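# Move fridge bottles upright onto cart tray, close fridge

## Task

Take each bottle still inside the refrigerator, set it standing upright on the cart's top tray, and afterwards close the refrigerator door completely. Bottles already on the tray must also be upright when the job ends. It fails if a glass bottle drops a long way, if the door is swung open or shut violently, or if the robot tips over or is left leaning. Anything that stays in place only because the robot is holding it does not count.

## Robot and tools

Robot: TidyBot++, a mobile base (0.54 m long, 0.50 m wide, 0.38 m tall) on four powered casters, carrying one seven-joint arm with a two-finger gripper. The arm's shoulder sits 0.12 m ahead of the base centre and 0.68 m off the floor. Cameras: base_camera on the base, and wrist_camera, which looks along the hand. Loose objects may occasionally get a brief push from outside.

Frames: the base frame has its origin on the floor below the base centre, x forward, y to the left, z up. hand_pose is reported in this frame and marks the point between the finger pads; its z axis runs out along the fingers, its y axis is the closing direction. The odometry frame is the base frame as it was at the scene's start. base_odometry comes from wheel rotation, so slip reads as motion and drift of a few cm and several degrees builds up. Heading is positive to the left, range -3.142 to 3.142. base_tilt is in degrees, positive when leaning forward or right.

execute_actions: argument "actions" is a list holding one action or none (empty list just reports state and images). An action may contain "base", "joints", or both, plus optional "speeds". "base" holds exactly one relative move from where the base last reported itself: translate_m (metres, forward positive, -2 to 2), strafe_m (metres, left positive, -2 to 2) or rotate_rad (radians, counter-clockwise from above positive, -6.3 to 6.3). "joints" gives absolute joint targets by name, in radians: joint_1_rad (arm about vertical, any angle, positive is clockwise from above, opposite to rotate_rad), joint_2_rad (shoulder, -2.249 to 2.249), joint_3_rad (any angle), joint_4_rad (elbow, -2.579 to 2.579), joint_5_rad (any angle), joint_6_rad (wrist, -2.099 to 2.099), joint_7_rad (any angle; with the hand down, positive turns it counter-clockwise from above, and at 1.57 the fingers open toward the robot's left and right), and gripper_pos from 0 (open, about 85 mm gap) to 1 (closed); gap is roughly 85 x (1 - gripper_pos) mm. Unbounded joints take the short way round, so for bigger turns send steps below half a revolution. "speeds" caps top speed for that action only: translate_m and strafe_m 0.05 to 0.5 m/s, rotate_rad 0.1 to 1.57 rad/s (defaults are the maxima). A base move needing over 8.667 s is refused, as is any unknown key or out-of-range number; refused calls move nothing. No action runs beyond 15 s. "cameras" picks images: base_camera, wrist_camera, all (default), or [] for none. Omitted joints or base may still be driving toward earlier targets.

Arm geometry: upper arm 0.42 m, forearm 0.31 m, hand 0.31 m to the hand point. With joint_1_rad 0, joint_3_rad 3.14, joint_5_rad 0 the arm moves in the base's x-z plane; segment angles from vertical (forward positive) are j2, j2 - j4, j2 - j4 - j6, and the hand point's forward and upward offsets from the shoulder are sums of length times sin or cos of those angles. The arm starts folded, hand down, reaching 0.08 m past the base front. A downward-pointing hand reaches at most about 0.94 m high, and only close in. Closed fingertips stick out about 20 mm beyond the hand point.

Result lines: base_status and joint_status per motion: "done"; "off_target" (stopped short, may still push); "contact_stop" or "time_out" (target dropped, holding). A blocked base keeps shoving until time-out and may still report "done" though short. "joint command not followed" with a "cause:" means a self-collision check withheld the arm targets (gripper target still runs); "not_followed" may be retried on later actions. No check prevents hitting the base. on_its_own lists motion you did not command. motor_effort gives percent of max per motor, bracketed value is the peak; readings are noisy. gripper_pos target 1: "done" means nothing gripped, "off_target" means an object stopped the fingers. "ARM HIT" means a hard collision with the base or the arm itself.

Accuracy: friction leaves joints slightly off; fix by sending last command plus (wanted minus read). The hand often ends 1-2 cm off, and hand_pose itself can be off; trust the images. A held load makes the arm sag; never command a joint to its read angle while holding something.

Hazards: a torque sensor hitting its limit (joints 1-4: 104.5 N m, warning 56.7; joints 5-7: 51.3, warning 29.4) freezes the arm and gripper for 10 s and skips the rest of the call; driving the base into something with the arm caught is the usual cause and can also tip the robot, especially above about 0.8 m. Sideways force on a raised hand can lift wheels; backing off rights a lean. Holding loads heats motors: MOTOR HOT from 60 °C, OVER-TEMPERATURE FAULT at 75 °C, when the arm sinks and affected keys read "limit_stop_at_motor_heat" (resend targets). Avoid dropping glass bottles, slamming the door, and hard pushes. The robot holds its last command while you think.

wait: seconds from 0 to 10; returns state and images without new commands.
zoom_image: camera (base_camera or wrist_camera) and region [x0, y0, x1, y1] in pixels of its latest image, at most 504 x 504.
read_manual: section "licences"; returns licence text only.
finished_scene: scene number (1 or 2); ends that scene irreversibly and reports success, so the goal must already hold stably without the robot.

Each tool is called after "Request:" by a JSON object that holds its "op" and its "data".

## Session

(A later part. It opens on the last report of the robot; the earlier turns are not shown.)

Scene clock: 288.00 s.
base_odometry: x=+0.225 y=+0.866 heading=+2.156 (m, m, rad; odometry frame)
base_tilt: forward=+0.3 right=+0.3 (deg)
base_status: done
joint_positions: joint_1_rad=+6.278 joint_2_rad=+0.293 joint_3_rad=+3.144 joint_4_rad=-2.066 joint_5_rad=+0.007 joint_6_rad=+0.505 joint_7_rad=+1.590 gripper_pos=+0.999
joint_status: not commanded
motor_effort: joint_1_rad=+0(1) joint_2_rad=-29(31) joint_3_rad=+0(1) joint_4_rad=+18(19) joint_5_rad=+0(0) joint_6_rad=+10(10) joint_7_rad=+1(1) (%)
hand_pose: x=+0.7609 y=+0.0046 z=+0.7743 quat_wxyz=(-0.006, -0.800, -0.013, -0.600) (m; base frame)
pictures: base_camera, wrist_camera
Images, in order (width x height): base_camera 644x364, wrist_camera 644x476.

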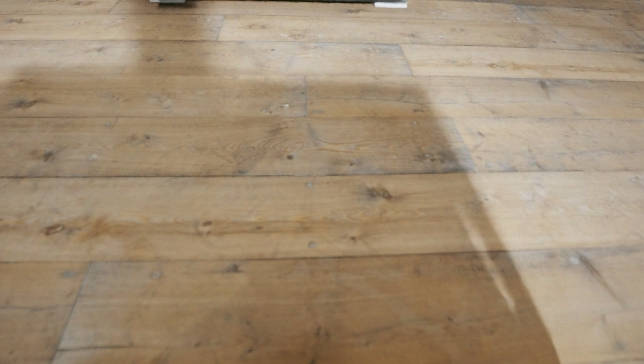

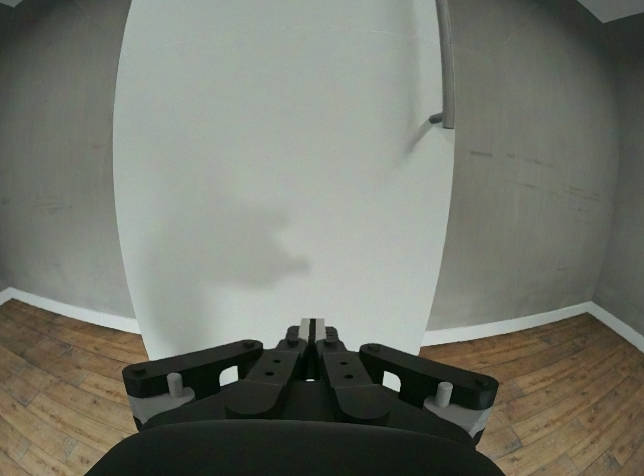

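Request:
{"op": "execute_actions", "data": {"actions": [{"base":{"translate_m":0.2},"speeds":{"translate_m":0.06}}]}}

Request:
{"op": "execute_actions", "data": {"actions": [{"base":{"translate_m":0.04},"speeds":{"translate_m":0.05}}]}}

Scene clock: 298.00 s.
base_odometry: x=+0.114 y=+1.033 heading=+2.156 (m, m, rad; odometry frame)
base_tilt: forward=+0.3 right=+0.3 (deg)
base_status: done
joint_positions: joint_1_rad=+6.278 joint_2_rad=+0.293 joint_3_rad=+3.144 joint_4_rad=-2.065 joint_5_rad=+0.007 joint_6_rad=+0.505 joint_7_rad=+1.590 gripper_pos=+0.999
joint_status: not commanded
motor_effort: joint_1_rad=+0(3) joint_2_rad=-29(31) joint_3_rad=-1(3) joint_4_rad=+17(19) joint_5_rad=-1(1) joint_6_rad=+9(10) joint_7_rad=+1(1) (%)
hand_pose: x=+0.7614 y=+0.0046 z=+0.7749 quat_wxyz=(-0.006, -0.800, -0.013, -0.600) (m; base frame)
pictures: base_camera, wrist_camera
Images, in order (width x height): base_camera 644x364, wrist_camera 644x476.

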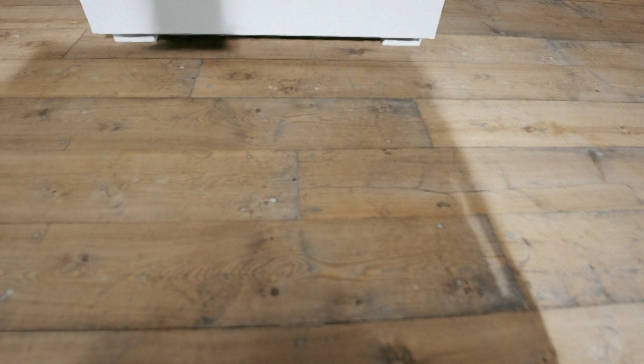

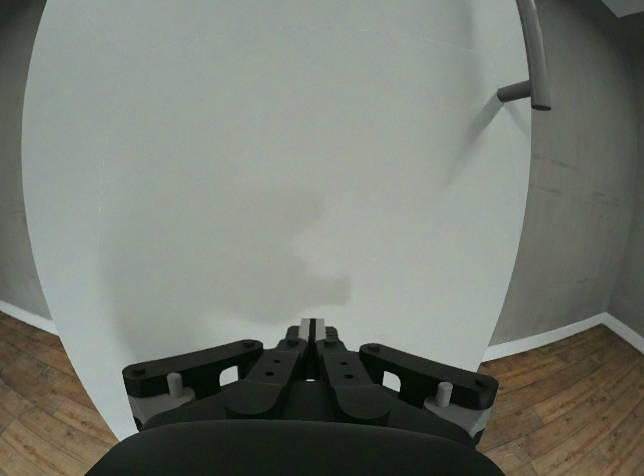

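Scene clock: 299.30 s.
base_odometry: x=+0.092 y=+1.067 heading=+2.155 (m, m, rad; odometry frame)
base_tilt: forward=+0.3 right=+0.3 (deg)
base_status: done
joint_positions: joint_1_rad=+6.278 joint_2_rad=+0.294 joint_3_rad=+3.144 joint_4_rad=-2.065 joint_5_rad=+0.007 joint_6_rad=+0.505 joint_7_rad=+1.590 gripper_pos=+0.999
joint_status: not commanded
motor_effort: joint_1_rad=-1(3) joint_2_rad=-29(31) joint_3_rad=-1(2) joint_4_rad=+18(19) joint_5_rad=-1(1) joint_6_rad=+9(9) joint_7_rad=+0(0) (%)
hand_pose: x=+0.7616 y=+0.0046 z=+0.7750 quat_wxyz=(-0.006, -0.800, -0.013, -0.600) (m; base frame)
pictures: base_camera, wrist_camera
Images, in order (width x height): base_camera 644x364, wrist_camera 644x476.

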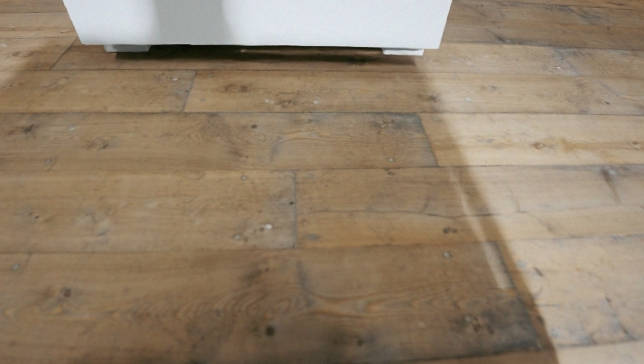

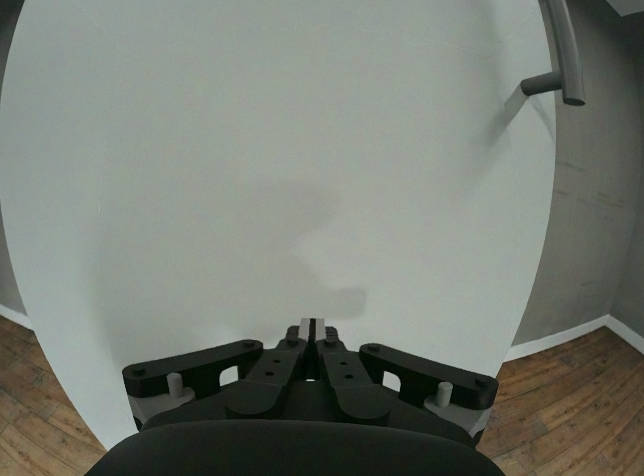

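Request:
{"op": "execute_actions", "data": {"actions": [{"base":{"translate_m":0.06},"speeds":{"translate_m":0.05}}], "cameras": ["base_camera"]}}

Request:
{"op": "execute_actions", "data": {"actions": [{"base":{"translate_m":-0.15}}], "cameras": ["base_camera"]}}

Request:
{"op": "execute_actions", "data": {"actions": [{"joints":{"joint_1_rad":3.2,"joint_2_rad":-0.3,"joint_4_rad":-2.0,"joint_6_rad":0.0}}], "cameras": ["wrist_camera"]}}

Scene clock: 305.67 s.
base_odometry: x=+0.059 y=+1.116 heading=+2.155 (m, m, rad; odometry frame)
base_tilt: forward=+0.3 right=+0.3 (deg)
base_status: done
joint_positions: joint_1_rad=+6.278 joint_2_rad=+0.262 joint_3_rad=+3.144 joint_4_rad=-2.104 joint_5_rad=+0.007 joint_6_rad=+0.505 joint_7_rad=+1.590 gripper_pos=+0.999
joint_status: not commanded
motor_effort: joint_1_rad=+1(3) joint_2_rad=-21(30) joint_3_rad=+1(2) joint_4_rad=+27(31) joint_5_rad=-1(2) joint_6_rad=+12(13) joint_7_rad=+1(1) (%)
hand_pose: x=+0.7464 y=+0.0047 z=+0.7748 quat_wxyz=(-0.005, -0.802, -0.013, -0.598) (m; base frame)
pictures: base_camera
Images, in order (width x height): base_camera 644x364.

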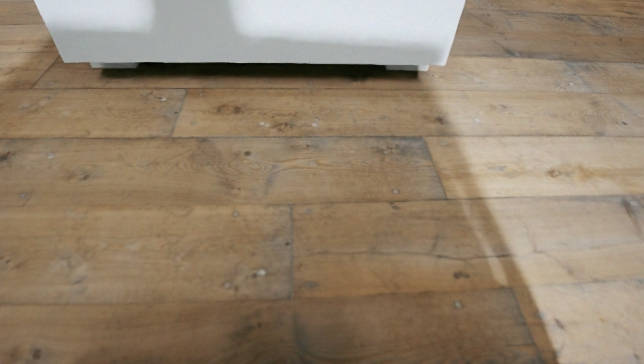

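Scene clock: 307.13 s.
base_odometry: x=+0.142 y=+0.991 heading=+2.155 (m, m, rad; odometry frame)
base_tilt: forward=+0.3 right=+0.3 (deg)
base_status: done
joint_positions: joint_1_rad=+6.278 joint_2_rad=+0.297 joint_3_rad=+3.144 joint_4_rad=-2.052 joint_5_rad=+0.007 joint_6_rad=+0.506 joint_7_rad=+1.590 gripper_pos=+0.999
joint_status: not commanded
motor_effort: joint_1_rad=+0(5) joint_2_rad=-29(32) joint_3_rad=+0(3) joint_4_rad=+18(26) joint_5_rad=+0(2) joint_6_rad=+9(12) joint_7_rad=+1(1) (%)
hand_pose: x=+0.7657 y=+0.0043 z=+0.7794 quat_wxyz=(-0.006, -0.797, -0.013, -0.604) (m; base frame)
pictures: base_camera
Images, in order (width x height): base_camera 644x364.

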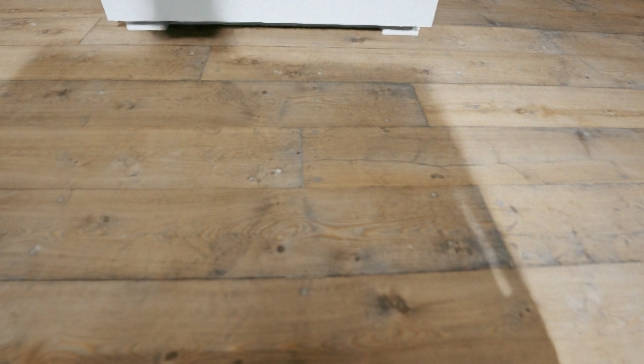

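Scene clock: 311.03 s.
base_odometry: x=+0.142 y=+0.991 heading=+2.155 (m, m, rad; odometry frame)
base_tilt: forward=+0.3 right=+0.3 (deg)
base_status: not commanded
joint_positions: joint_1_rad=+3.209 joint_2_rad=-0.281 joint_3_rad=+3.145 joint_4_rad=-2.020 joint_5_rad=+0.007 joint_6_rad=+0.048 joint_7_rad=+1.590 gripper_pos=+0.999
joint_status: all done
motor_effort: joint_1_rad=+0(2) joint_2_rad=-12(30) joint_3_rad=+0(2) joint_4_rad=+23(22) joint_5_rad=+0(0) joint_6_rad=+10(10) joint_7_rad=+1(1) (%)
hand_pose: x=-0.3822 y=+0.0344 z=+0.9960 quat_wxyz=(+0.663, -0.017, -0.748, -0.032) (m; base frame)
pictures: wrist_camera
Images, in order (width x height): wrist_camera 644x476.

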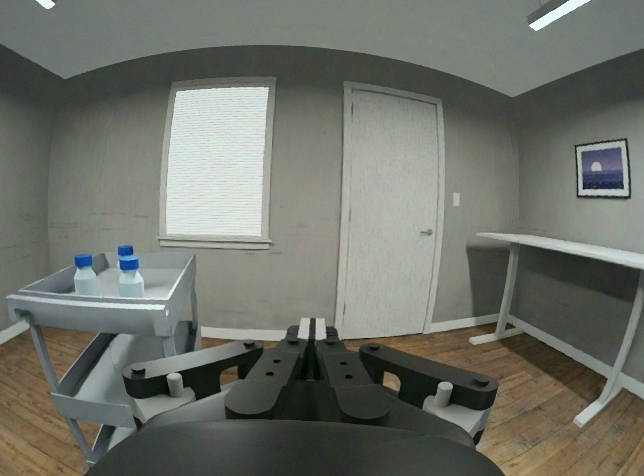

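Request:
{"op": "finished_scene", "data": {"scene": 2}}

The scene is finished: the task was done.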